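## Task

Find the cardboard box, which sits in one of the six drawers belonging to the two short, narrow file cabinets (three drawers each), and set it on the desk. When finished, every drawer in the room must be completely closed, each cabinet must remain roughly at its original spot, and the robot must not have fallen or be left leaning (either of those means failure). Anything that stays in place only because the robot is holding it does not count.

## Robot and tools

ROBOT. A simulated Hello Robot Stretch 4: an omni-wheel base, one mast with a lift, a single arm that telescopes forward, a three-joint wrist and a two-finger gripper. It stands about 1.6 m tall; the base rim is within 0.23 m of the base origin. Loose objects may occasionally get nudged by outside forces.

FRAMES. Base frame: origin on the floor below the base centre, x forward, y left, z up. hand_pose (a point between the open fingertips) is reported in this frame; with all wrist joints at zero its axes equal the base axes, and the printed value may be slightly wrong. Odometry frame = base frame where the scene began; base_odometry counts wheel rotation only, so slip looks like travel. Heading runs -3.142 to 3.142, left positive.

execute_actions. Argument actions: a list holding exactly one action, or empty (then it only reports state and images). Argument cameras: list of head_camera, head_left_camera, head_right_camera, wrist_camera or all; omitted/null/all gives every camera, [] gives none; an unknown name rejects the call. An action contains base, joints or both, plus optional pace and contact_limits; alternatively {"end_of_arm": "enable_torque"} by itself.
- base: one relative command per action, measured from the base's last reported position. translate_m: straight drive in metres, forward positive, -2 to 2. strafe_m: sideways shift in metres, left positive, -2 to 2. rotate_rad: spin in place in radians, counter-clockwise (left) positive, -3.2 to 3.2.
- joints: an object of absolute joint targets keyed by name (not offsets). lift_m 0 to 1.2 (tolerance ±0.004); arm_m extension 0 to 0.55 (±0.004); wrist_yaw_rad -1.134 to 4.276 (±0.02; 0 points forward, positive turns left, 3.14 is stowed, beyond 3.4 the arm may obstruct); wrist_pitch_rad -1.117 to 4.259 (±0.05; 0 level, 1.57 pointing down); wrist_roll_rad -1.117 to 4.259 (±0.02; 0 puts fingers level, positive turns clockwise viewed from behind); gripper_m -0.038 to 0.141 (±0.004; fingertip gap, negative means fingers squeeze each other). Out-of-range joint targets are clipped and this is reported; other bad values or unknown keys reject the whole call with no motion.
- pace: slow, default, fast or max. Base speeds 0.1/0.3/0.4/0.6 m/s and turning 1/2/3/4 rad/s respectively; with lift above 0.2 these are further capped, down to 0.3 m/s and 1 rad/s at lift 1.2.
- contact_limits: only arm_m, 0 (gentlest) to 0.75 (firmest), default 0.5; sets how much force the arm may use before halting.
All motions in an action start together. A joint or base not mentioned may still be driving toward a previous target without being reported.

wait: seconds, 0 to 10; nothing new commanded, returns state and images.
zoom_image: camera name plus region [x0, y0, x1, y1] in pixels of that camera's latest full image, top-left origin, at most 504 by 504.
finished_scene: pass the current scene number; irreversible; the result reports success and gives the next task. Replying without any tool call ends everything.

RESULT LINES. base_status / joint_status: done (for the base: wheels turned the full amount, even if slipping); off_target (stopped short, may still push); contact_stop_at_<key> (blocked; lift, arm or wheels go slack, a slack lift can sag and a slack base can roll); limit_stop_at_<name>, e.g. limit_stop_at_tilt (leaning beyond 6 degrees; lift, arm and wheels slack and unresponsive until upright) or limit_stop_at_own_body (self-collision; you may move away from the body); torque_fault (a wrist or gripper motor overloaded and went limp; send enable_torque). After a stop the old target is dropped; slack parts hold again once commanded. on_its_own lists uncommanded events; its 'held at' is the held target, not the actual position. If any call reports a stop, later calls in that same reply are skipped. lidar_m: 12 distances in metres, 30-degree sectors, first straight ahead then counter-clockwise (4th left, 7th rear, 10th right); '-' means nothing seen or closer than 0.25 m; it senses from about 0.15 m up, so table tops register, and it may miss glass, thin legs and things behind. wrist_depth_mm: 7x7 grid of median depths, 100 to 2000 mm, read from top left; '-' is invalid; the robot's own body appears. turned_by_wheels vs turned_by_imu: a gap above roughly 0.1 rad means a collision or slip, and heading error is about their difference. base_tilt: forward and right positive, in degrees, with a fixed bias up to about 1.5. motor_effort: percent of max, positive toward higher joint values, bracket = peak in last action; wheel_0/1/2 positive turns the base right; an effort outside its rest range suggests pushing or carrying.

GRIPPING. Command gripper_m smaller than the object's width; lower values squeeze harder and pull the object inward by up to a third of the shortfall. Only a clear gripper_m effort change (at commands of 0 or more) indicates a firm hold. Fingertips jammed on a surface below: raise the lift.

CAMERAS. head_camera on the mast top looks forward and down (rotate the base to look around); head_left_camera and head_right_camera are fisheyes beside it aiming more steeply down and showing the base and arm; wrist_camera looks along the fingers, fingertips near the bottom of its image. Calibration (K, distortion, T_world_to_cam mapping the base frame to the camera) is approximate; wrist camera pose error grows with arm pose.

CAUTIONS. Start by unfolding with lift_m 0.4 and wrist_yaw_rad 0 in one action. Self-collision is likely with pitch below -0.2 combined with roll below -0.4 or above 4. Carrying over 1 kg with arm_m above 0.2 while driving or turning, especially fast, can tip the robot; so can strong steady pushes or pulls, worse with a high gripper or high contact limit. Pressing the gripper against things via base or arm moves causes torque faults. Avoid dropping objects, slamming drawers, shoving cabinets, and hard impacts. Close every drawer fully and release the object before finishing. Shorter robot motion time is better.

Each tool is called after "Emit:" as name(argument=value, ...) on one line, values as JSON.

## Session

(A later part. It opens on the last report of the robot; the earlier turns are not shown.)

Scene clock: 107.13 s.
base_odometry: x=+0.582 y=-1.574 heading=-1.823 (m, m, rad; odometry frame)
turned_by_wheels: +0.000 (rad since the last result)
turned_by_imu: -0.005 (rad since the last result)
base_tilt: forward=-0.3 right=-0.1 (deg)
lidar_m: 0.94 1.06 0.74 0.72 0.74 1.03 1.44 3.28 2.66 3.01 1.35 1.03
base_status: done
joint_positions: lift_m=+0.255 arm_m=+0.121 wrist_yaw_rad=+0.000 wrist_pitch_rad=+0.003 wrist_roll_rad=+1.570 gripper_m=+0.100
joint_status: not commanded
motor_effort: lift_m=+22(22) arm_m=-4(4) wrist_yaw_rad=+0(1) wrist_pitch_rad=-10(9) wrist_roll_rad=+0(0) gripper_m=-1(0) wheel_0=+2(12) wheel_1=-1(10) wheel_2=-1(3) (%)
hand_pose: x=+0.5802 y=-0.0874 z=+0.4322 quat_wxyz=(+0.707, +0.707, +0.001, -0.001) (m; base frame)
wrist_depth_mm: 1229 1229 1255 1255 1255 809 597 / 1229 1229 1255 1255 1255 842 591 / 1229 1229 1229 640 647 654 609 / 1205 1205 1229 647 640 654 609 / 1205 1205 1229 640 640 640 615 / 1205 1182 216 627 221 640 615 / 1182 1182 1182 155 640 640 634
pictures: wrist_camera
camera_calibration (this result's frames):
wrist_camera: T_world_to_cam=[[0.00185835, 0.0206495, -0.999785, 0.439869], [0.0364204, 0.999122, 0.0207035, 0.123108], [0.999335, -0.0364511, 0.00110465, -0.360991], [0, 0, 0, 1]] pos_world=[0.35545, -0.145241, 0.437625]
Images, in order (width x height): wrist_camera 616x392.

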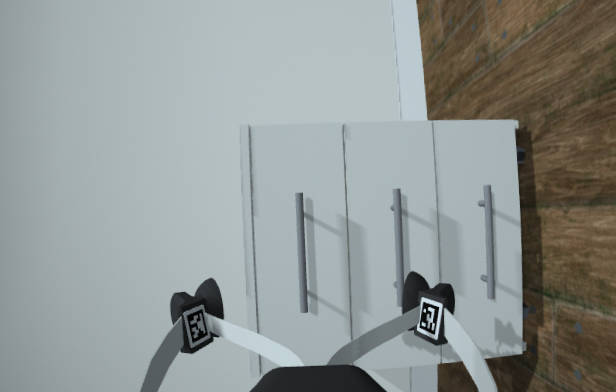

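Aligned.

Emit:
execute_actions(actions=[{"joints":{"arm_m":0.4,"lift_m":0.262}}], cameras=["wrist_camera"])

Scene clock: 110.10 s.
base_odometry: x=+0.582 y=-1.574 heading=-1.823 (m, m, rad; odometry frame)
turned_by_wheels: +0.000 (rad since the last result)
turned_by_imu: +0.001 (rad since the last result)
base_tilt: forward=-0.3 right=-0.1 (deg)
lidar_m: 0.91 1.05 0.75 0.71 0.75 1.00 1.44 3.30 2.65 3.02 1.35 1.01
base_status: not commanded
joint_positions: lift_m=+0.262 arm_m=+0.399 wrist_yaw_rad=+0.000 wrist_pitch_rad=+0.002 wrist_roll_rad=+1.570 gripper_m=+0.100
joint_status: all done
motor_effort: lift_m=+23(26) arm_m=+5(5) wrist_yaw_rad=+1(2) wrist_pitch_rad=-8(10) wrist_roll_rad=+0(0) gripper_m=+1(7) wheel_0=+2(2) wheel_1=-1(1) wheel_2=-1(1) (%)
hand_pose: x=+0.8586 y=-0.0874 z=+0.4393 quat_wxyz=(+0.707, +0.707, +0.001, -0.001) (m; base frame)
wrist_depth_mm: 946 960 946 960 976 831 609 / 931 946 362 362 364 366 368 / 917 931 359 359 362 364 366 / 931 931 357 359 359 364 366 / 917 931 357 355 359 362 364 / 904 917 216 355 220 359 362 / 904 917 353 155 355 357 362
pictures: wrist_camera
camera_calibration (this result's frames):
wrist_camera: T_world_to_cam=[[0.00242393, 0.0206743, -0.999783, 0.445975], [0.0363841, 0.999122, 0.0207488, 0.112823], [0.999335, -0.0364265, 0.00166959, -0.639511], [0, 0, 0, 1]] pos_world=[0.633899, -0.14524, 0.444605]
Images, in order (width x height): wrist_camera 616x392.

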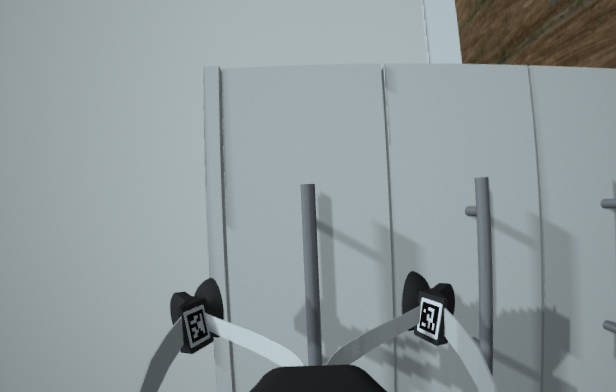

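Emit:
execute_actions(actions=[{"joints":{"arm_m":0.503},"contact_limits":{"arm_m":0.2}}], cameras=[])

Emit:
execute_actions(actions=[{"joints":{"gripper_m":-0.02}}], cameras=[])

Emit:
execute_actions(actions=[{"joints":{"arm_m":0.24},"pace":"slow"}], cameras=["head_camera"])

Scene clock: 113.27 s.
base_odometry: x=+0.582 y=-1.574 heading=-1.823 (m, m, rad; odometry frame)
turned_by_wheels: +0.000 (rad since the last result)
turned_by_imu: +0.001 (rad since the last result)
base_tilt: forward=-0.3 right=-0.1 (deg)
lidar_m: 0.94 1.08 0.76 0.70 0.73 1.01 1.44 3.31 2.66 3.03 1.35 1.03
base_status: not commanded
joint_positions: lift_m=+0.262 arm_m=+0.502 wrist_yaw_rad=+0.000 wrist_pitch_rad=+0.002 wrist_roll_rad=+1.570 gripper_m=+0.100
joint_status: all done
motor_effort: lift_m=+23(23) arm_m=+5(7) wrist_yaw_rad=+1(1) wrist_pitch_rad=-8(8) wrist_roll_rad=-1(0) gripper_m=+1(1) wheel_0=+2(2) wheel_1=-1(1) wheel_2=-1(1) (%)
contact_limits: arm_m 0.2
hand_pose: x=+0.9616 y=-0.0874 z=+0.4393 quat_wxyz=(+0.707, +0.707, +0.001, -0.001) (m; base frame)
wrist_depth_mm: 842 842 257 258 260 262 - / 831 831 255 258 259 260 262 / 842 831 254 257 257 259 260 / 809 820 253 255 256 258 231 / 820 820 252 254 256 257 257 / 809 820 216 252 222 255 257 / 809 809 250 155 253 254 -
pictures: none
No camera images: the call's "cameras" was empty. Leave "cameras" out to get every camera's image.

Scene clock: 115.20 s.
base_odometry: x=+0.582 y=-1.574 heading=-1.823 (m, m, rad; odometry frame)
turned_by_wheels: +0.000 (rad since the last result)
turned_by_imu: +0.001 (rad since the last result)
base_tilt: forward=-0.3 right=-0.1 (deg)
lidar_m: 0.95 1.05 0.75 0.71 0.72 1.01 1.43 3.31 2.66 3.01 1.35 1.02
base_status: not commanded
joint_positions: lift_m=+0.262 arm_m=+0.502 wrist_yaw_rad=+0.001 wrist_pitch_rad=+0.005 wrist_roll_rad=+1.570 gripper_m=-0.019
joint_status: all done
motor_effort: lift_m=+23(23) arm_m=+3(4) wrist_yaw_rad=-2(2) wrist_pitch_rad=-15(14) wrist_roll_rad=+0(0) gripper_m=-19(19) wheel_0=+2(2) wheel_1=-1(1) wheel_2=-1(1) (%)
hand_pose: x=+0.9619 y=-0.0871 z=+0.4387 quat_wxyz=(+0.707, +0.707, +0.002, -0.001) (m; base frame)
wrist_depth_mm: 842 831 252 255 256 262 - / 831 831 251 253 255 260 263 / 820 831 250 252 254 259 262 / 820 831 250 251 254 258 229 / 820 820 249 249 252 257 230 / 809 820 247 211 196 256 230 / 809 809 180 213 249 254 -
pictures: none
No camera images: the call's "cameras" was empty. Leave "cameras" out to get every camera's image.

Scene clock: 119.10 s.
base_odometry: x=+0.582 y=-1.574 heading=-1.824 (m, m, rad; odometry frame)
turned_by_wheels: +0.000 (rad since the last result)
turned_by_imu: +0.001 (rad since the last result)
base_tilt: forward=-0.3 right=-0.1 (deg)
lidar_m: 0.68 1.07 0.76 0.71 0.75 1.01 1.44 3.29 2.67 3.02 1.33 0.75
base_status: not commanded
joint_positions: lift_m=+0.262 arm_m=+0.241 wrist_yaw_rad=-0.003 wrist_pitch_rad=+0.005 wrist_roll_rad=+1.570 gripper_m=-0.019
joint_status: all done
motor_effort: lift_m=+23(23) arm_m=-5(11) wrist_yaw_rad=+11(11) wrist_pitch_rad=-15(16) wrist_roll_rad=+0(0) gripper_m=-20(19) wheel_0=-1(2) wheel_1=-1(1) wheel_2=-2(1) (%)
hand_pose: x=+0.6999 y=-0.0884 z=+0.4385 quat_wxyz=(+0.707, +0.707, +0.001, -0.003) (m; base frame)
wrist_depth_mm: 1118 1118 253 255 256 820 603 / 1098 1098 252 253 256 842 597 / 1098 1098 251 252 253 530 535 / 1098 1078 250 251 252 525 535 / 1078 1078 248 249 251 525 530 / 1060 1078 246 211 206 521 525 / 1060 1060 180 212 249 521 521
pictures: head_camera
Images, in order (width x height): head_camera 420x560.

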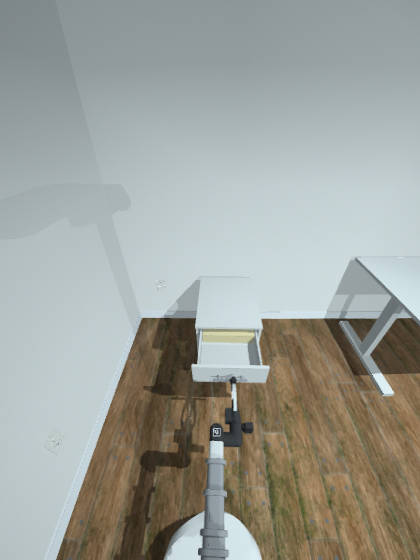

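Emit:
execute_actions(actions=[{"joints":{"arm_m":0.512},"pace":"slow"}], cameras=[])

Emit:
execute_actions(actions=[{"joints":{"gripper_m":0.1}}], cameras=[])

Emit:
execute_actions(actions=[{"joints":{"arm_m":0.41}}], cameras=[])

Emit:
execute_actions(actions=[{"joints":{"lift_m":0.106}}], cameras=[])

Emit:
execute_actions(actions=[{"joints":{"arm_m":0.504},"contact_limits":{"arm_m":0.2}}], cameras=["wrist_camera"])

Emit:
execute_actions(actions=[{"joints":{"gripper_m":-0.02}}], cameras=[])

Emit:
execute_actions(actions=[{"joints":{"arm_m":0.24},"pace":"slow"}], cameras=["head_camera"])

Scene clock: 127.57 s.
base_odometry: x=+0.582 y=-1.574 heading=-1.823 (m, m, rad; odometry frame)
turned_by_wheels: +0.000 (rad since the last result)
turned_by_imu: +0.003 (rad since the last result)
base_tilt: forward=-0.3 right=-0.1 (deg)
lidar_m: 0.94 1.07 0.74 0.69 0.74 1.01 1.44 3.31 2.66 3.03 1.35 1.03
base_status: not commanded
joint_positions: lift_m=+0.262 arm_m=+0.511 wrist_yaw_rad=-0.001 wrist_pitch_rad=+0.005 wrist_roll_rad=+1.570 gripper_m=-0.020
joint_status: all done
motor_effort: lift_m=+23(23) arm_m=+7(6) wrist_yaw_rad=+3(13) wrist_pitch_rad=-15(16) wrist_roll_rad=+0(0) gripper_m=-13(19) wheel_0=+1(1) wheel_1=+0(1) wheel_2=-1(2) (%)
hand_pose: x=+0.9702 y=-0.0876 z=+0.4386 quat_wxyz=(+0.707, +0.707, +0.001, -0.002) (m; base frame)
wrist_depth_mm: 831 842 247 250 252 254 - / 809 831 248 249 250 252 255 / 809 820 246 248 249 251 253 / 809 820 245 246 248 249 251 / 809 809 243 245 248 249 249 / 798 809 242 208 206 248 250 / 809 798 179 208 244 246 -
pictures: none
No camera images: the call's "cameras" was empty. Leave "cameras" out to get every camera's image.

Scene clock: 129.50 s.
base_odometry: x=+0.582 y=-1.574 heading=-1.823 (m, m, rad; odometry frame)
turned_by_wheels: +0.000 (rad since the last result)
turned_by_imu: +0.001 (rad since the last result)
base_tilt: forward=-0.3 right=-0.1 (deg)
lidar_m: 0.93 1.07 0.75 0.71 0.73 1.01 1.43 3.32 2.67 3.00 1.37 1.04
base_status: not commanded
joint_positions: lift_m=+0.262 arm_m=+0.511 wrist_yaw_rad=-0.001 wrist_pitch_rad=+0.006 wrist_roll_rad=+1.570 gripper_m=+0.100
joint_status: all done
motor_effort: lift_m=+23(23) arm_m=+5(7) wrist_yaw_rad=+4(4) wrist_pitch_rad=-18(18) wrist_roll_rad=-1(0) gripper_m=+1(13) wheel_0=+0(0) wheel_1=-1(1) wheel_2=-1(1) (%)
hand_pose: x=+0.9705 y=-0.0877 z=+0.4383 quat_wxyz=(+0.707, +0.707, +0.002, -0.002) (m; base frame)
wrist_depth_mm: 820 831 248 250 252 255 - / 820 820 247 249 251 254 254 / 809 809 247 248 249 252 253 / 809 820 245 246 248 251 251 / 798 820 243 245 248 249 249 / 798 809 216 244 214 248 249 / 788 798 241 169 245 247 -
pictures: none
No camera images: the call's "cameras" was empty. Leave "cameras" out to get every camera's image.

Scene clock: 130.80 s.
base_odometry: x=+0.582 y=-1.574 heading=-1.823 (m, m, rad; odometry frame)
turned_by_wheels: +0.000 (rad since the last result)
turned_by_imu: +0.001 (rad since the last result)
base_tilt: forward=-0.3 right=-0.1 (deg)
lidar_m: 0.94 1.03 0.77 0.70 0.74 1.01 1.43 3.29 2.67 3.00 1.34 1.04
base_status: not commanded
joint_positions: lift_m=+0.262 arm_m=+0.411 wrist_yaw_rad=+0.000 wrist_pitch_rad=+0.003 wrist_roll_rad=+1.570 gripper_m=+0.100
joint_status: all done
motor_effort: lift_m=+22(23) arm_m=-4(2) wrist_yaw_rad=+1(3) wrist_pitch_rad=-9(18) wrist_roll_rad=+0(0) gripper_m=+0(0) wheel_0=+0(0) wheel_1=-1(1) wheel_2=-1(1) (%)
hand_pose: x=+0.8702 y=-0.0874 z=+0.4393 quat_wxyz=(+0.707, +0.707, +0.001, -0.001) (m; base frame)
wrist_depth_mm: 931 931 931 946 946 831 603 / 917 931 347 351 351 355 357 / 917 931 347 347 351 351 355 / 917 931 347 347 349 351 355 / 904 917 343 347 349 349 351 / 904 917 216 342 220 349 349 / 904 904 342 155 343 324 347
pictures: none
No camera images: the call's "cameras" was empty. Leave "cameras" out to get every camera's image.

Scene clock: 132.53 s.
base_odometry: x=+0.582 y=-1.574 heading=-1.823 (m, m, rad; odometry frame)
turned_by_wheels: +0.000 (rad since the last result)
turned_by_imu: +0.001 (rad since the last result)
base_tilt: forward=-0.3 right=-0.1 (deg)
lidar_m: 0.94 1.06 0.73 0.71 0.74 1.02 1.44 3.31 2.67 3.02 1.35 1.03
base_status: not commanded
joint_positions: lift_m=+0.106 arm_m=+0.411 wrist_yaw_rad=+0.000 wrist_pitch_rad=+0.003 wrist_roll_rad=+1.570 gripper_m=+0.100
joint_status: all done
motor_effort: lift_m=+18(21) arm_m=-4(4) wrist_yaw_rad=+1(1) wrist_pitch_rad=-8(9) wrist_roll_rad=+0(0) gripper_m=+2(0) wheel_0=+0(0) wheel_1=-1(1) wheel_2=-1(1) (%)
hand_pose: x=+0.8702 y=-0.0874 z=+0.2837 quat_wxyz=(+0.707, +0.707, +0.001, -0.001) (m; base frame)
wrist_depth_mm: 931 946 946 946 946 530 387 / 917 347 349 351 351 355 377 / 343 345 345 349 351 353 379 / 342 342 345 345 349 351 373 / 340 342 342 345 347 349 359 / 336 338 216 343 221 347 351 / 338 336 340 155 345 324 349
pictures: none
No camera images: the call's "cameras" was empty. Leave "cameras" out to get every camera's image.

Scene clock: 133.80 s.
base_odometry: x=+0.582 y=-1.574 heading=-1.823 (m, m, rad; odometry frame)
turned_by_wheels: +0.000 (rad since the last result)
turned_by_imu: +0.001 (rad since the last result)
base_tilt: forward=-0.3 right=-0.1 (deg)
lidar_m: 0.95 1.07 0.76 0.70 0.73 1.00 1.44 3.30 2.68 3.03 1.36 1.02
base_status: not commanded
joint_positions: lift_m=+0.106 arm_m=+0.503 wrist_yaw_rad=+0.000 wrist_pitch_rad=+0.003 wrist_roll_rad=+1.570 gripper_m=+0.100
joint_status: all done
motor_effort: lift_m=+18(18) arm_m=+5(6) wrist_yaw_rad=+1(1) wrist_pitch_rad=-9(9) wrist_roll_rad=+0(0) gripper_m=-1(2) wheel_0=+1(0) wheel_1=-1(1) wheel_2=-1(1) (%)
contact_limits: arm_m 0.2
hand_pose: x=+0.9626 y=-0.0874 z=+0.2837 quat_wxyz=(+0.707, +0.707, +0.001, -0.001) (m; base frame)
wrist_depth_mm: 253 254 255 257 258 262 - / 252 254 254 256 257 260 260 / 250 252 254 255 256 258 259 / 249 250 253 253 255 258 230 / 247 250 251 252 254 256 258 / 247 248 216 251 221 255 256 / 245 247 249 155 252 253 -
pictures: wrist_camera
camera_calibration (this result's frames):
wrist_camera: T_world_to_cam=[[0.00211723, 0.0206751, -0.999784, 0.290389], [0.0364024, 0.999122, 0.0207385, 0.112258], [0.999335, -0.0364385, 0.00136275, -0.743093], [0, 0, 0, 1]] pos_world=[0.737898, -0.14524, 0.289011]
Images, in order (width x height): wrist_camera 616x392.

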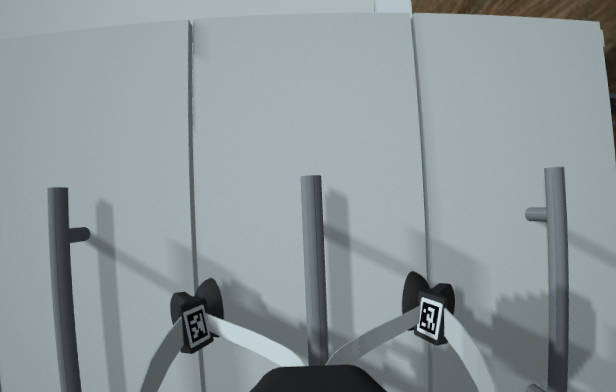

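Scene clock: 135.73 s.
base_odometry: x=+0.582 y=-1.574 heading=-1.823 (m, m, rad; odometry frame)
turned_by_wheels: +0.000 (rad since the last result)
turned_by_imu: +0.001 (rad since the last result)
base_tilt: forward=-0.3 right=-0.1 (deg)
lidar_m: 0.94 1.07 0.74 0.71 0.74 1.04 1.44 3.31 2.67 3.02 1.34 1.03
base_status: not commanded
joint_positions: lift_m=+0.106 arm_m=+0.503 wrist_yaw_rad=+0.001 wrist_pitch_rad=+0.004 wrist_roll_rad=+1.570 gripper_m=-0.019
joint_status: all done
motor_effort: lift_m=+18(18) arm_m=+3(4) wrist_yaw_rad=-2(2) wrist_pitch_rad=-13(12) wrist_roll_rad=+0(0) gripper_m=-16(18) wheel_0=+0(0) wheel_1=-1(1) wheel_2=-1(1) (%)
hand_pose: x=+0.9629 y=-0.0872 z=+0.2832 quat_wxyz=(+0.707, +0.707, +0.002, -0.001) (m; base frame)
wrist_depth_mm: 252 253 251 253 255 262 - / 251 253 250 252 254 259 260 / 250 252 249 252 253 258 260 / 249 250 248 250 251 256 228 / 247 249 247 248 250 255 229 / 245 248 246 211 248 255 256 / 230 247 180 213 248 253 -
pictures: none
No camera images: the call's "cameras" was empty. Leave "cameras" out to get every camera's image.

Scene clock: 139.67 s.
base_odometry: x=+0.582 y=-1.574 heading=-1.824 (m, m, rad; odometry frame)
turned_by_wheels: +0.000 (rad since the last result)
turned_by_imu: +0.001 (rad since the last result)
base_tilt: forward=-0.3 right=-0.1 (deg)
lidar_m: 0.68 1.08 0.75 0.71 0.74 1.03 1.44 3.32 2.67 3.02 1.34 0.73
base_status: not commanded
joint_positions: lift_m=+0.106 arm_m=+0.241 wrist_yaw_rad=-0.004 wrist_pitch_rad=+0.005 wrist_roll_rad=+1.570 gripper_m=-0.019
joint_status: all done
motor_effort: lift_m=+18(19) arm_m=-4(5) wrist_yaw_rad=+11(11) wrist_pitch_rad=-15(14) wrist_roll_rad=+0(0) gripper_m=-14(20) wheel_0=-1(1) wheel_1=-1(1) wheel_2=-1(1) (%)
hand_pose: x=+0.6999 y=-0.0885 z=+0.2830 quat_wxyz=(+0.707, +0.707, +0.000, -0.003) (m; base frame)
wrist_depth_mm: 1098 1098 252 254 255 525 387 / 1098 1098 251 252 255 535 394 / 1098 517 250 250 253 530 402 / 1078 517 248 249 251 525 397 / 1078 512 247 247 249 525 410 / 1060 508 245 210 204 525 407 / 1060 508 180 211 247 455 404
pictures: head_camera
Images, in order (width x height): head_camera 420x560.

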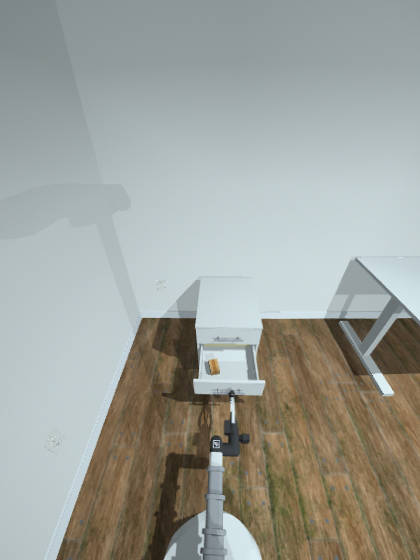

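Emit:
execute_actions(actions=[{"joints":{"gripper_m":0.1}}], cameras=[])

Emit:
execute_actions(actions=[{"joints":{"arm_m":0.17}}], cameras=[])

Emit:
execute_actions(actions=[{"base":{"strafe_m":0.09},"joints":{"lift_m":0.65}}], cameras=[])

Emit:
execute_actions(actions=[{"base":{"translate_m":0.1},"joints":{"wrist_pitch_rad":1.57,"wrist_roll_rad":0,"arm_m":0.54}}], cameras=["wrist_camera"])

Scene clock: 144.17 s.
base_odometry: x=+0.582 y=-1.574 heading=-1.824 (m, m, rad; odometry frame)
turned_by_wheels: +0.000 (rad since the last result)
turned_by_imu: +0.002 (rad since the last result)
base_tilt: forward=-0.3 right=-0.1 (deg)
lidar_m: 0.68 1.07 0.74 0.70 0.74 1.00 1.44 3.29 2.69 3.00 1.34 0.76
base_status: not commanded
joint_positions: lift_m=+0.106 arm_m=+0.241 wrist_yaw_rad=+0.000 wrist_pitch_rad=+0.003 wrist_roll_rad=+1.570 gripper_m=+0.100
joint_status: all done
motor_effort: lift_m=+18(18) arm_m=-4(4) wrist_yaw_rad=+3(12) wrist_pitch_rad=-10(16) wrist_roll_rad=+0(0) gripper_m=-2(19) wheel_0=-1(1) wheel_1=-1(1) wheel_2=-2(1) (%)
hand_pose: x=+0.7001 y=-0.0875 z=+0.2835 quat_wxyz=(+0.707, +0.707, +0.001, -0.001) (m; base frame)
wrist_depth_mm: 1098 1118 258 260 262 530 387 / 1098 1118 256 259 260 535 397 / 1078 517 256 257 259 525 404 / 1098 512 255 255 258 521 397 / 1098 512 253 255 257 521 410 / 1078 508 216 253 220 521 413 / 1060 508 251 155 254 492 410
pictures: none
No camera images: the call's "cameras" was empty. Leave "cameras" out to get every camera's image.

Scene clock: 145.30 s.
base_odometry: x=+0.582 y=-1.574 heading=-1.824 (m, m, rad; odometry frame)
turned_by_wheels: +0.000 (rad since the last result)
turned_by_imu: +0.000 (rad since the last result)
base_tilt: forward=-0.3 right=-0.1 (deg)
lidar_m: 0.69 1.05 0.74 0.70 0.74 1.00 1.45 3.30 2.65 3.01 1.36 0.75
base_status: not commanded
joint_positions: lift_m=+0.106 arm_m=+0.171 wrist_yaw_rad=+0.000 wrist_pitch_rad=+0.003 wrist_roll_rad=+1.570 gripper_m=+0.100
joint_status: all done
motor_effort: lift_m=+18(18) arm_m=-4(4) wrist_yaw_rad=+1(1) wrist_pitch_rad=-9(9) wrist_roll_rad=+0(0) gripper_m=-2(1) wheel_0=-1(1) wheel_1=-1(1) wheel_2=-2(2) (%)
hand_pose: x=+0.6302 y=-0.0874 z=+0.2836 quat_wxyz=(+0.707, +0.707, +0.001, -0.001) (m; base frame)
wrist_depth_mm: 1160 1182 1182 1182 904 530 389 / 1160 1182 330 329 759 544 394 / 1160 1182 327 329 597 559 404 / 1160 1160 324 325 330 569 399 / 1138 1160 554 324 325 569 415 / 1138 1138 216 324 220 530 410 / 1138 1160 320 155 324 496 413
pictures: none
No camera images: the call's "cameras" was empty. Leave "cameras" out to get every camera's image.

Scene clock: 148.40 s.
base_odometry: x=+0.669 y=-1.596 heading=-1.824 (m, m, rad; odometry frame)
turned_by_wheels: +0.000 (rad since the last result)
turned_by_imu: +0.001 (rad since the last result)
base_tilt: forward=-0.3 right=-0.1 (deg)
lidar_m: 0.70 0.92 0.65 0.62 0.64 0.90 1.43 3.31 2.76 3.10 1.40 0.74
base_status: done
joint_positions: lift_m=+0.650 arm_m=+0.171 wrist_yaw_rad=+0.000 wrist_pitch_rad=+0.003 wrist_roll_rad=+1.570 gripper_m=+0.100
joint_status: all done
motor_effort: lift_m=+23(27) arm_m=-5(4) wrist_yaw_rad=+1(1) wrist_pitch_rad=-10(9) wrist_roll_rad=+0(0) gripper_m=-4(2) wheel_0=+1(8) wheel_1=-2(3) wheel_2=-1(2) (%)
hand_pose: x=+0.6302 y=-0.0874 z=+0.8272 quat_wxyz=(+0.707, +0.707, +0.001, -0.001) (m; base frame)
wrist_depth_mm: 1182 1160 1182 1205 1229 1205 1118 / 1182 1160 1160 1182 1205 609 609 / 1182 1182 1205 1160 1182 603 603 / 1160 1160 1182 1182 1182 615 597 / 1138 1138 1160 1182 1182 621 597 / 1118 1160 216 1160 221 621 597 / 1138 1138 1138 154 1160 1160 1138
pictures: none
No camera images: the call's "cameras" was empty. Leave "cameras" out to get every camera's image.

Scene clock: 150.60 s.
base_odometry: x=+0.644 y=-1.693 heading=-1.823 (m, m, rad; odometry frame)
turned_by_wheels: +0.000 (rad since the last result)
turned_by_imu: +0.001 (rad since the last result)
base_tilt: forward=-0.3 right=-0.1 (deg)
lidar_m: 0.60 0.93 0.67 0.63 0.65 0.88 1.53 3.38 2.80 3.09 1.35 0.61
base_status: done
joint_positions: lift_m=+0.650 arm_m=+0.539 wrist_yaw_rad=+0.000 wrist_pitch_rad=+1.570 wrist_roll_rad=+0.000 gripper_m=+0.100
joint_status: all done
motor_effort: lift_m=+23(23) arm_m=+5(6) wrist_yaw_rad=+0(0) wrist_pitch_rad=+0(8) wrist_roll_rad=-1(7) gripper_m=+0(3) wheel_0=+1(5) wheel_1=-1(4) wheel_2=+2(8) (%)
hand_pose: x=+0.7105 y=-0.0874 z=+0.5395 quat_wxyz=(+0.708, +0.000, +0.707, +0.000) (m; base frame)
wrist_depth_mm: 768 254 262 270 272 281 - / 768 768 377 357 364 366 778 / 768 778 549 549 549 549 768 / 759 768 549 549 544 544 768 / 759 768 544 554 549 549 768 / 759 768 221 484 221 445 768 / 759 768 768 154 768 759 759
pictures: wrist_camera
camera_calibration (this result's frames):
wrist_camera: T_world_to_cam=[[-0.021683, -0.999754, -0.00473015, -0.0624461], [-0.999055, 0.0218457, -0.0375846, 0.797851], [0.0376787, 0.00391073, -0.999282, 0.735147], [0, 0, 0, 1]] pos_world=[0.768044, -0.0827353, 0.764311]
Images, in order (width x height): wrist_camera 616x392.

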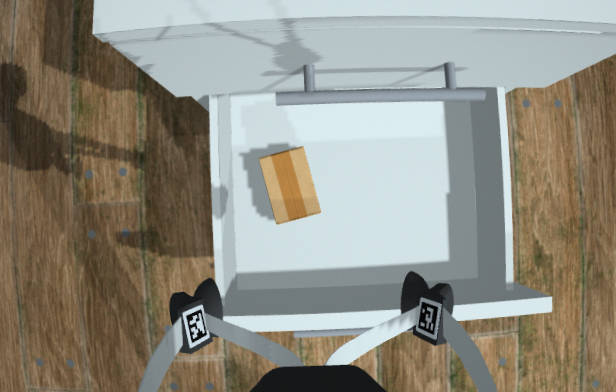

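Emit:
execute_actions(actions=[{"base":{"translate_m":0.09},"joints":{"wrist_roll_rad":2.89,"gripper_m":0.09}}], cameras=[])

Emit:
execute_actions(actions=[{"base":{"strafe_m":0.022},"joints":{"lift_m":0.45}}], cameras=["wrist_camera"])

Scene clock: 156.97 s.
base_odometry: x=+0.621 y=-1.781 heading=-1.823 (m, m, rad; odometry frame)
turned_by_wheels: +0.000 (rad since the last result)
turned_by_imu: +0.002 (rad since the last result)
base_tilt: forward=-0.3 right=-0.1 (deg)
lidar_m: 0.51 0.92 0.66 0.62 0.66 0.89 1.61 3.52 2.84 2.56 1.30 0.53
base_status: done
joint_positions: lift_m=+0.650 arm_m=+0.539 wrist_yaw_rad=+0.000 wrist_pitch_rad=+1.570 wrist_roll_rad=+2.890 gripper_m=+0.090
joint_status: all done
motor_effort: lift_m=+23(23) arm_m=+4(5) wrist_yaw_rad=+1(0) wrist_pitch_rad=+1(0) wrist_roll_rad=+0(9) gripper_m=-6(1) wheel_0=-1(7) wheel_1=+1(7) wheel_2=+2(8) (%)
hand_pose: x=+0.7105 y=-0.0874 z=+0.5395 quat_wxyz=(+0.089, +0.702, +0.089, -0.701) (m; base frame)
wrist_depth_mm: 778 788 788 788 788 798 798 / 778 778 504 778 788 788 788 / 778 554 554 517 480 778 778 / 768 549 554 549 549 778 768 / 768 549 549 496 549 768 768 / 362 379 221 544 215 768 759 / 268 281 307 154 466 750 750
pictures: none
No camera images: the call's "cameras" was empty. Leave "cameras" out to get every camera's image.

Scene clock: 158.87 s.
base_odometry: x=+0.643 y=-1.786 heading=-1.823 (m, m, rad; odometry frame)
turned_by_wheels: +0.000 (rad since the last result)
turned_by_imu: +0.001 (rad since the last result)
base_tilt: forward=-0.3 right=-0.1 (deg)
lidar_m: 0.52 0.93 0.64 0.60 0.64 0.87 1.62 3.50 2.85 2.53 1.34 0.51
base_status: done
joint_positions: lift_m=+0.450 arm_m=+0.539 wrist_yaw_rad=+0.000 wrist_pitch_rad=+1.570 wrist_roll_rad=+2.890 gripper_m=+0.090
joint_status: all done
motor_effort: lift_m=+18(21) arm_m=+4(4) wrist_yaw_rad=+1(0) wrist_pitch_rad=-1(0) wrist_roll_rad=+1(1) gripper_m=-2(2) wheel_0=+2(10) wheel_1=-3(8) wheel_2=+0(3) (%)
hand_pose: x=+0.7105 y=-0.0874 z=+0.3399 quat_wxyz=(+0.089, +0.702, +0.089, -0.701) (m; base frame)
wrist_depth_mm: 294 259 235 224 404 585 585 / 332 353 343 297 258 228 580 / 347 351 353 353 353 306 574 / 347 347 349 349 349 569 569 / 345 345 347 297 347 569 569 / 342 343 220 296 215 564 564 / 340 342 342 154 294 559 559
pictures: wrist_camera
camera_calibration (this result's frames):
wrist_camera: T_world_to_cam=[[-0.228453, 0.973542, -0.00497169, 0.256109], [0.972988, 0.228143, -0.0352766, -0.59352], [-0.033209, -0.0128964, -0.999365, 0.584612], [0, 0, 0, 1]] pos_world=[0.655411, -0.106386, 0.564577]
Images, in order (width x height): wrist_camera 616x392.

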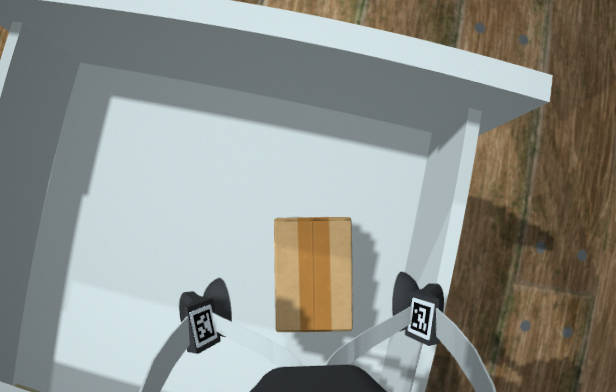

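Emit:
execute_actions(actions=[{"joints":{"lift_m":0.362}}], cameras=[])

Emit:
execute_actions(actions=[{"joints":{"gripper_m":0.03}}], cameras=[])

Emit:
execute_actions(actions=[{"joints":{"lift_m":1.1}}], cameras=["wrist_camera"])

Emit:
execute_actions(actions=[{"base":{"strafe_m":-1.4}}], cameras=["wrist_camera"])

Scene clock: 163.03 s.
base_odometry: x=+0.643 y=-1.786 heading=-1.823 (m, m, rad; odometry frame)
turned_by_wheels: +0.000 (rad since the last result)
turned_by_imu: +0.002 (rad since the last result)
base_tilt: forward=-0.3 right=-0.1 (deg)
lidar_m: 0.50 0.91 0.64 0.59 0.63 0.86 1.63 3.52 2.84 2.57 1.33 0.54
base_status: not commanded
joint_positions: lift_m=+0.362 arm_m=+0.539 wrist_yaw_rad=+0.000 wrist_pitch_rad=+1.570 wrist_roll_rad=+2.890 gripper_m=+0.090
joint_status: all done
motor_effort: lift_m=+18(18) arm_m=+4(4) wrist_yaw_rad=+0(1) wrist_pitch_rad=+0(1) wrist_roll_rad=+1(1) gripper_m=+3(5) wheel_0=+2(2) wheel_1=-3(2) wheel_2=+0(0) (%)
hand_pose: x=+0.7105 y=-0.0874 z=+0.2519 quat_wxyz=(+0.089, +0.702, +0.089, -0.701) (m; base frame)
wrist_depth_mm: 266 259 234 212 190 170 - / 265 265 265 265 256 213 180 / 262 262 262 264 264 231 484 / 258 259 260 260 262 217 480 / 258 258 258 209 259 202 480 / 257 255 220 208 208 190 477 / 254 253 255 154 254 173 469
pictures: none
No camera images: the call's "cameras" was empty. Leave "cameras" out to get every camera's image.

Scene clock: 164.43 s.
base_odometry: x=+0.643 y=-1.786 heading=-1.823 (m, m, rad; odometry frame)
turned_by_wheels: +0.000 (rad since the last result)
turned_by_imu: +0.001 (rad since the last result)
base_tilt: forward=-0.3 right=-0.1 (deg)
lidar_m: 0.48 0.94 0.64 0.61 0.63 0.87 1.62 3.50 2.85 2.56 1.35 0.52
base_status: not commanded
joint_positions: lift_m=+0.362 arm_m=+0.539 wrist_yaw_rad=+0.000 wrist_pitch_rad=+1.570 wrist_roll_rad=+2.890 gripper_m=+0.030
joint_status: all done
motor_effort: lift_m=+18(18) arm_m=+5(4) wrist_yaw_rad=+1(1) wrist_pitch_rad=+0(0) wrist_roll_rad=+1(0) gripper_m=-15(13) wheel_0=+1(2) wheel_1=-3(3) wheel_2=+0(0) (%)
hand_pose: x=+0.7105 y=-0.0874 z=+0.2519 quat_wxyz=(+0.089, +0.702, +0.089, -0.701) (m; base frame)
wrist_depth_mm: 266 258 234 211 190 170 - / 264 264 266 265 257 213 179 / 262 262 263 264 264 232 484 / 259 260 260 260 260 216 480 / 257 258 258 200 259 202 477 / 256 255 204 198 198 193 477 / 254 254 253 196 250 172 466
pictures: none
No camera images: the call's "cameras" was empty. Leave "cameras" out to get every camera's image.

Scene clock: 168.17 s.
base_odometry: x=+0.643 y=-1.786 heading=-1.823 (m, m, rad; odometry frame)
turned_by_wheels: +0.000 (rad since the last result)
turned_by_imu: +0.001 (rad since the last result)
base_tilt: forward=-0.3 right=-0.1 (deg)
lidar_m: 0.50 0.91 0.65 0.60 0.64 0.89 1.60 3.50 2.84 2.59 1.32 0.51
base_status: not commanded
joint_positions: lift_m=+1.100 arm_m=+0.539 wrist_yaw_rad=+0.000 wrist_pitch_rad=+1.570 wrist_roll_rad=+2.890 gripper_m=+0.030
joint_status: all done
motor_effort: lift_m=+23(25) arm_m=+4(4) wrist_yaw_rad=+1(0) wrist_pitch_rad=+0(0) wrist_roll_rad=+0(0) gripper_m=-13(16) wheel_0=+1(1) wheel_1=-3(3) wheel_2=+0(0) (%)
hand_pose: x=+0.7105 y=-0.0874 z=+0.9895 quat_wxyz=(+0.089, +0.702, +0.089, -0.701) (m; base frame)
wrist_depth_mm: 1255 1255 1281 1255 1042 1255 1255 / 1255 1229 1255 1255 1255 1255 1229 / 1229 1229 1229 1229 1281 1255 1182 / 1229 1229 991 1008 1229 1229 1138 / 1229 1205 917 200 1229 1205 1098 / 1182 691 204 198 199 1229 1025 / 1182 683 683 196 1205 1160 991
pictures: wrist_camera
camera_calibration (this result's frames):
wrist_camera: T_world_to_cam=[[-0.228446, 0.973544, -0.00497169, 0.259335], [0.97299, 0.228136, -0.0352766, -0.570612], [-0.0332091, -0.0128962, -0.999365, 1.23378], [0, 0, 0, 1]] pos_world=[0.655417, -0.106386, 1.21416]
Images, in order (width x height): wrist_camera 616x392.

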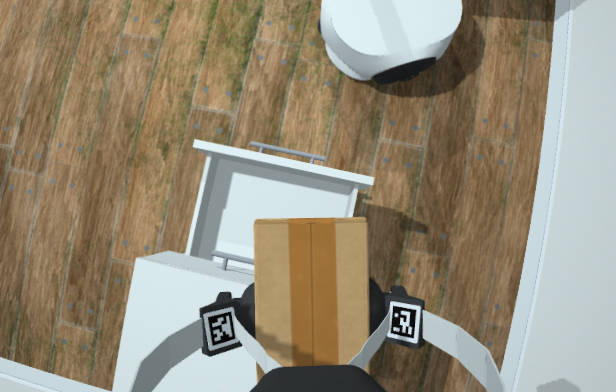

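Scene clock: 174.17 s.
base_odometry: x=-0.713 y=-1.436 heading=-1.823 (m, m, rad; odometry frame)
turned_by_wheels: +0.000 (rad since the last result)
turned_by_imu: +0.012 (rad since the last result)
base_tilt: forward=-0.3 right=-0.1 (deg)
lidar_m: 0.58 0.61 1.14 2.01 2.10 2.20 3.41 1.66 1.65 1.69 0.89 0.62
base_status: done
joint_positions: lift_m=+1.100 arm_m=+0.539 wrist_yaw_rad=+0.000 wrist_pitch_rad=+1.570 wrist_roll_rad=+2.890 gripper_m=+0.030
joint_status: not commanded
motor_effort: lift_m=+22(23) arm_m=+4(5) wrist_yaw_rad=+1(0) wrist_pitch_rad=+1(0) wrist_roll_rad=+1(0) gripper_m=-14(14) wheel_0=+0(9) wheel_1=+0(7) wheel_2=+1(1) (%)
hand_pose: x=+0.7105 y=-0.0874 z=+0.9896 quat_wxyz=(+0.089, +0.702, +0.089, -0.701) (m; base frame)
wrist_depth_mm: 1255 1255 1255 1255 1042 1255 1281 / 1229 1281 1255 1255 1281 1281 1255 / 500 500 1205 1229 1255 1255 1255 / 492 496 500 500 496 1255 1255 / 488 496 492 199 492 496 1229 / 484 492 204 198 198 488 1255 / 484 484 484 196 484 488 1205
pictures: wrist_camera
camera_calibration (this result's frames):
wrist_camera: T_world_to_cam=[[-0.228447, 0.973544, -0.00495275, 0.259313], [0.972987, 0.228136, -0.0353573, -0.57051], [-0.033292, -0.0128962, -0.999362, 1.23393], [0, 0, 0, 1]] pos_world=[0.655418, -0.106386, 1.21426]
Images, in order (width x height): wrist_camera 616x392.

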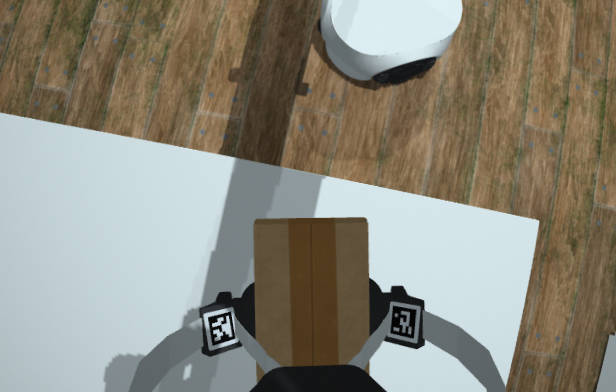

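Emit:
execute_actions(actions=[{"base":{"translate_m":0.12},"joints":{"lift_m":0.872}}], cameras=[])

Emit:
execute_actions(actions=[{"joints":{"gripper_m":0.1}}], cameras=[])

Emit:
execute_actions(actions=[{"joints":{"lift_m":1.0}}], cameras=[])

Emit:
execute_actions(actions=[{"base":{"translate_m":-0.33},"joints":{"arm_m":0.12}}], cameras=[])

Emit:
execute_actions(actions=[{"base":{"strafe_m":1.29}}], cameras=[])

Emit:
execute_actions(actions=[{"joints":{"lift_m":0.106,"wrist_pitch_rad":0,"wrist_roll_rad":1.57}}], cameras=["wrist_camera"])

Scene clock: 181.10 s.
base_odometry: x=-0.743 y=-1.553 heading=-1.823 (m, m, rad; odometry frame)
turned_by_wheels: +0.000 (rad since the last result)
turned_by_imu: +0.002 (rad since the last result)
base_tilt: forward=-0.2 right=-0.1 (deg)
lidar_m: 0.45 0.47 1.08 2.01 2.08 2.29 3.54 1.76 1.80 1.68 0.70 0.48
base_status: done
joint_positions: lift_m=+0.872 arm_m=+0.539 wrist_yaw_rad=+0.000 wrist_pitch_rad=+1.570 wrist_roll_rad=+2.890 gripper_m=+0.030
joint_status: all done
motor_effort: lift_m=+18(22) arm_m=+4(4) wrist_yaw_rad=+1(1) wrist_pitch_rad=+0(0) wrist_roll_rad=+1(1) gripper_m=-14(16) wheel_0=-1(7) wheel_1=+1(4) wheel_2=+1(9) (%)
hand_pose: x=+0.7105 y=-0.0874 z=+0.7619 quat_wxyz=(+0.089, +0.702, +0.089, -0.701) (m; base frame)
wrist_depth_mm: 273 273 273 274 276 276 276 / 272 271 271 272 273 273 273 / 268 270 270 270 271 271 271 / 267 267 267 267 268 268 270 / 263 264 264 199 266 266 267 / 262 263 204 198 198 265 264 / 259 260 260 196 262 262 -
pictures: none
No camera images: the call's "cameras" was empty. Leave "cameras" out to get every camera's image.

Scene clock: 182.63 s.
base_odometry: x=-0.743 y=-1.553 heading=-1.823 (m, m, rad; odometry frame)
turned_by_wheels: +0.000 (rad since the last result)
turned_by_imu: +0.001 (rad since the last result)
base_tilt: forward=-0.3 right=-0.1 (deg)
lidar_m: 0.45 0.46 1.08 2.01 2.08 2.31 3.54 1.74 1.79 1.69 0.70 0.48
base_status: not commanded
joint_positions: lift_m=+0.872 arm_m=+0.539 wrist_yaw_rad=+0.000 wrist_pitch_rad=+1.570 wrist_roll_rad=+2.890 gripper_m=+0.100
joint_status: all done
motor_effort: lift_m=+18(18) arm_m=+4(4) wrist_yaw_rad=+1(1) wrist_pitch_rad=+0(0) wrist_roll_rad=+1(1) gripper_m=-2(13) wheel_0=-1(0) wheel_1=+1(1) wheel_2=+1(1) (%)
hand_pose: x=+0.7105 y=-0.0874 z=+0.7619 quat_wxyz=(+0.089, +0.702, +0.089, -0.701) (m; base frame)
wrist_depth_mm: 273 274 274 273 274 276 277 / 272 272 272 272 273 272 274 / 270 270 270 270 271 271 272 / 267 267 267 267 267 268 270 / 264 265 265 216 266 267 266 / 262 263 222 214 215 264 265 / 260 260 260 150 263 263 -
pictures: none
No camera images: the call's "cameras" was empty. Leave "cameras" out to get every camera's image.

Scene clock: 184.23 s.
base_odometry: x=-0.743 y=-1.553 heading=-1.823 (m, m, rad; odometry frame)
turned_by_wheels: +0.000 (rad since the last result)
turned_by_imu: +0.001 (rad since the last result)
base_tilt: forward=-0.3 right=-0.1 (deg)
lidar_m: 0.45 0.47 1.09 2.01 2.11 2.33 3.55 1.73 1.80 1.69 0.69 0.48
base_status: not commanded
joint_positions: lift_m=+1.000 arm_m=+0.539 wrist_yaw_rad=+0.000 wrist_pitch_rad=+1.570 wrist_roll_rad=+2.890 gripper_m=+0.100
joint_status: all done
motor_effort: lift_m=+23(17) arm_m=+5(4) wrist_yaw_rad=+1(1) wrist_pitch_rad=+1(0) wrist_roll_rad=+0(0) gripper_m=-1(1) wheel_0=+0(0) wheel_1=+1(1) wheel_2=+1(1) (%)
hand_pose: x=+0.7105 y=-0.0874 z=+0.8895 quat_wxyz=(+0.089, +0.702, +0.089, -0.701) (m; base frame)
wrist_depth_mm: 404 404 407 1160 931 1182 1160 / 402 402 402 404 404 1160 1138 / 397 399 402 399 399 402 402 / 397 397 397 397 397 399 399 / 394 392 394 343 394 394 394 / 389 389 221 343 221 394 392 / 387 387 387 154 387 387 389
pictures: none
No camera images: the call's "cameras" was empty. Leave "cameras" out to get every camera's image.

Scene clock: 186.80 s.
base_odometry: x=-0.661 y=-1.233 heading=-1.823 (m, m, rad; odometry frame)
turned_by_wheels: +0.000 (rad since the last result)
turned_by_imu: +0.002 (rad since the last result)
base_tilt: forward=-0.3 right=-0.1 (deg)
lidar_m: 0.78 1.43 1.24 2.01 2.07 2.15 3.17 1.66 1.52 1.69 1.19 0.85
base_status: done
joint_positions: lift_m=+1.000 arm_m=+0.121 wrist_yaw_rad=+0.000 wrist_pitch_rad=+1.570 wrist_roll_rad=+2.890 gripper_m=+0.100
joint_status: all done
motor_effort: lift_m=+23(23) arm_m=-4(9) wrist_yaw_rad=+2(0) wrist_pitch_rad=-2(0) wrist_roll_rad=-1(0) gripper_m=+1(0) wheel_0=+1(6) wheel_1=-1(7) wheel_2=+0(13) (%)
hand_pose: x=+0.2918 y=-0.0874 z=+0.8895 quat_wxyz=(+0.089, +0.702, +0.089, -0.701) (m; base frame)
wrist_depth_mm: 1138 1138 1160 1160 1160 1160 1138 / 1138 1160 1138 931 917 1160 1160 / 1138 1138 1118 917 917 1138 1138 / 1138 1118 1138 1138 931 1138 1138 / 1118 1138 1098 1118 1118 1118 1138 / 1118 1118 222 1118 221 1138 1098 / 1098 1078 1118 150 1118 1118 1118
pictures: none
No camera images: the call's "cameras" was empty. Leave "cameras" out to get every camera's image.

Scene clock: 192.43 s.
base_odometry: x=+0.589 y=-1.555 heading=-1.823 (m, m, rad; odometry frame)
turned_by_wheels: +0.000 (rad since the last result)
turned_by_imu: -0.003 (rad since the last result)
base_tilt: forward=-0.3 right=-0.1 (deg)
lidar_m: 0.71 1.05 0.75 0.70 0.74 1.03 1.42 3.28 2.65 3.01 1.37 0.75
base_status: done
joint_positions: lift_m=+1.000 arm_m=+0.121 wrist_yaw_rad=+0.000 wrist_pitch_rad=+1.570 wrist_roll_rad=+2.890 gripper_m=+0.100
joint_status: not commanded
motor_effort: lift_m=+22(23) arm_m=-4(4) wrist_yaw_rad=+2(1) wrist_pitch_rad=-1(2) wrist_roll_rad=+0(0) gripper_m=-1(1) wheel_0=+1(7) wheel_1=+0(9) wheel_2=+0(1) (%)
hand_pose: x=+0.2918 y=-0.0874 z=+0.8896 quat_wxyz=(+0.089, +0.702, +0.089, -0.701) (m; base frame)
wrist_depth_mm: 1160 1138 1182 1182 1182 1160 1160 / 1160 1138 1160 931 931 1138 1160 / 1118 1138 1138 931 917 1138 1138 / 1118 1138 1138 1118 917 1160 1138 / 1138 1118 1138 1138 1118 1138 1138 / 1118 1098 221 1098 222 1118 1118 / 1098 1118 1078 154 1098 1118 1098
pictures: none
No camera images: the call's "cameras" was empty. Leave "cameras" out to get every camera's image.

Scene clock: 196.70 s.
base_odometry: x=+0.589 y=-1.555 heading=-1.823 (m, m, rad; odometry frame)
turned_by_wheels: +0.000 (rad since the last result)
turned_by_imu: +0.002 (rad since the last result)
base_tilt: forward=-0.3 right=-0.1 (deg)
lidar_m: 0.70 1.06 0.76 0.71 0.74 1.01 1.42 3.26 2.65 3.02 1.36 0.78
base_status: not commanded
joint_positions: lift_m=+0.106 arm_m=+0.121 wrist_yaw_rad=+0.000 wrist_pitch_rad=+0.003 wrist_roll_rad=+1.570 gripper_m=+0.100
joint_status: all done
motor_effort: lift_m=+18(24) arm_m=-4(4) wrist_yaw_rad=+1(2) wrist_pitch_rad=-10(14) wrist_roll_rad=-2(6) gripper_m=+1(2) wheel_0=+1(1) wheel_1=+0(1) wheel_2=+0(0) (%)
hand_pose: x=+0.5801 y=-0.0874 z=+0.2836 quat_wxyz=(+0.707, +0.707, +0.001, -0.001) (m; base frame)
wrist_depth_mm: 1255 1255 1255 1281 991 530 392 / 1255 1255 1255 402 831 544 399 / 1255 1229 661 402 676 559 407 / 1229 1229 654 399 661 569 399 / 1229 1229 661 397 661 569 413 / 1205 1229 216 394 220 535 413 / 1229 1229 647 155 661 496 413
pictures: wrist_camera
camera_calibration (this result's frames):
wrist_camera: T_world_to_cam=[[0.00169061, 0.021199, -0.999774, 0.291365], [0.0365358, 0.999106, 0.0212466, 0.125996], [0.999331, -0.0365634, 0.000914577, -0.36075], [0, 0, 0, 1]] pos_world=[0.355413, -0.145251, 0.288952]
Images, in order (width x height): wrist_camera 616x392.

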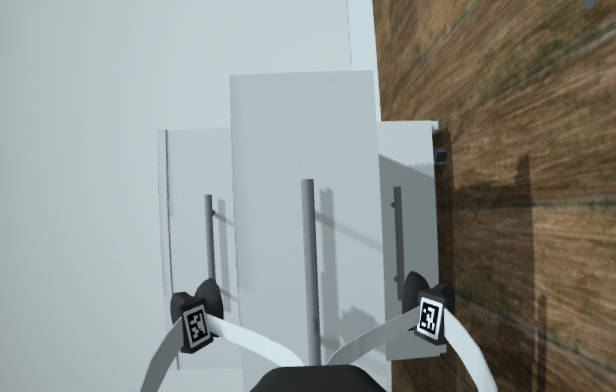

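Needs 0.394−0.244+0.262 ≈ 0.412 of travel.

Emit:
execute_actions(actions=[{"joints":{"arm_m":0.537},"pace":"slow","contact_limits":{"arm_m":0.3}}], cameras=[])

Emit:
execute_actions(actions=[{"joints":{"arm_m":0.48}}], cameras=["wrist_camera"])

Scene clock: 203.90 s.
base_odometry: x=+0.589 y=-1.555 heading=-1.823 (m, m, rad; odometry frame)
turned_by_wheels: +0.000 (rad since the last result)
turned_by_imu: +0.003 (rad since the last result)
base_tilt: forward=-0.3 right=-0.1 (deg)
lidar_m: 0.94 1.04 0.75 0.70 0.75 0.99 1.42 3.30 2.66 3.03 1.37 1.05
base_status: not commanded
joint_positions: lift_m=+0.106 arm_m=+0.536 wrist_yaw_rad=-0.003 wrist_pitch_rad=+0.000 wrist_roll_rad=+1.570 gripper_m=+0.100
joint_status: all done
motor_effort: lift_m=+18(18) arm_m=+8(7) wrist_yaw_rad=+8(8) wrist_pitch_rad=-2(10) wrist_roll_rad=-1(2) gripper_m=+2(3) wheel_0=+1(1) wheel_1=+0(1) wheel_2=-2(2) (%)
contact_limits: arm_m 0.3
hand_pose: x=+0.9947 y=-0.0881 z=+0.2843 quat_wxyz=(+0.707, +0.707, -0.001, -0.001) (m; base frame)
wrist_depth_mm: 244 246 247 248 250 251 - / 243 244 246 248 248 250 251 / 243 243 245 247 247 249 251 / 240 242 244 245 246 249 248 / 238 241 243 244 246 246 247 / 239 239 241 243 221 246 246 / 237 240 240 150 243 244 -
pictures: none
No camera images: the call's "cameras" was empty. Leave "cameras" out to get every camera's image.

Scene clock: 204.93 s.
base_odometry: x=+0.589 y=-1.555 heading=-1.823 (m, m, rad; odometry frame)
turned_by_wheels: +0.000 (rad since the last result)
turned_by_imu: +0.000 (rad since the last result)
base_tilt: forward=-0.3 right=-0.1 (deg)
lidar_m: 0.97 1.05 0.74 0.70 0.74 1.02 1.42 3.29 2.66 3.02 1.36 1.06
base_status: not commanded
joint_positions: lift_m=+0.106 arm_m=+0.481 wrist_yaw_rad=+0.000 wrist_pitch_rad=+0.002 wrist_roll_rad=+1.570 gripper_m=+0.100
joint_status: all done
motor_effort: lift_m=+18(18) arm_m=-4(9) wrist_yaw_rad=+1(8) wrist_pitch_rad=-8(7) wrist_roll_rad=+0(0) gripper_m=-1(0) wheel_0=+1(1) wheel_1=+1(1) wheel_2=-1(2) (%)
hand_pose: x=+0.9402 y=-0.0874 z=+0.2838 quat_wxyz=(+0.707, +0.707, +0.001, -0.001) (m; base frame)
wrist_depth_mm: 878 891 891 597 517 307 309 / 297 298 300 301 304 306 307 / 296 297 298 301 303 306 306 / 294 296 297 300 303 303 304 / 293 294 297 298 298 301 304 / 291 293 216 296 220 301 303 / 290 291 296 155 298 298 303
pictures: wrist_camera
camera_calibration (this result's frames):
wrist_camera: T_world_to_cam=[[0.00262121, 0.0207849, -0.999781, 0.290091], [0.0365122, 0.999115, 0.0208668, 0.112966], [0.99933, -0.0365589, 0.00185999, -0.720822], [0, 0, 0, 1]] pos_world=[0.715454, -0.145249, 0.289011]
Images, in order (width x height): wrist_camera 616x392.

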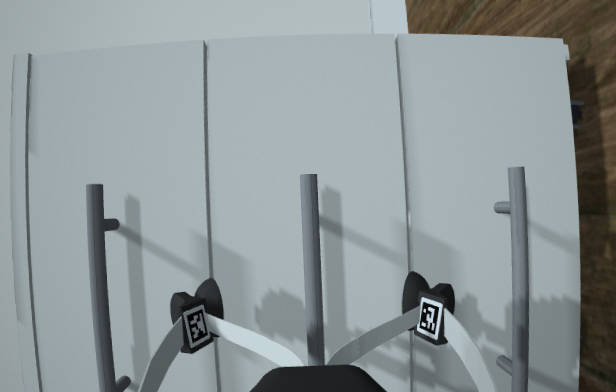

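Emit:
finished_scene(scene=2)

The scene is finished: the task was done.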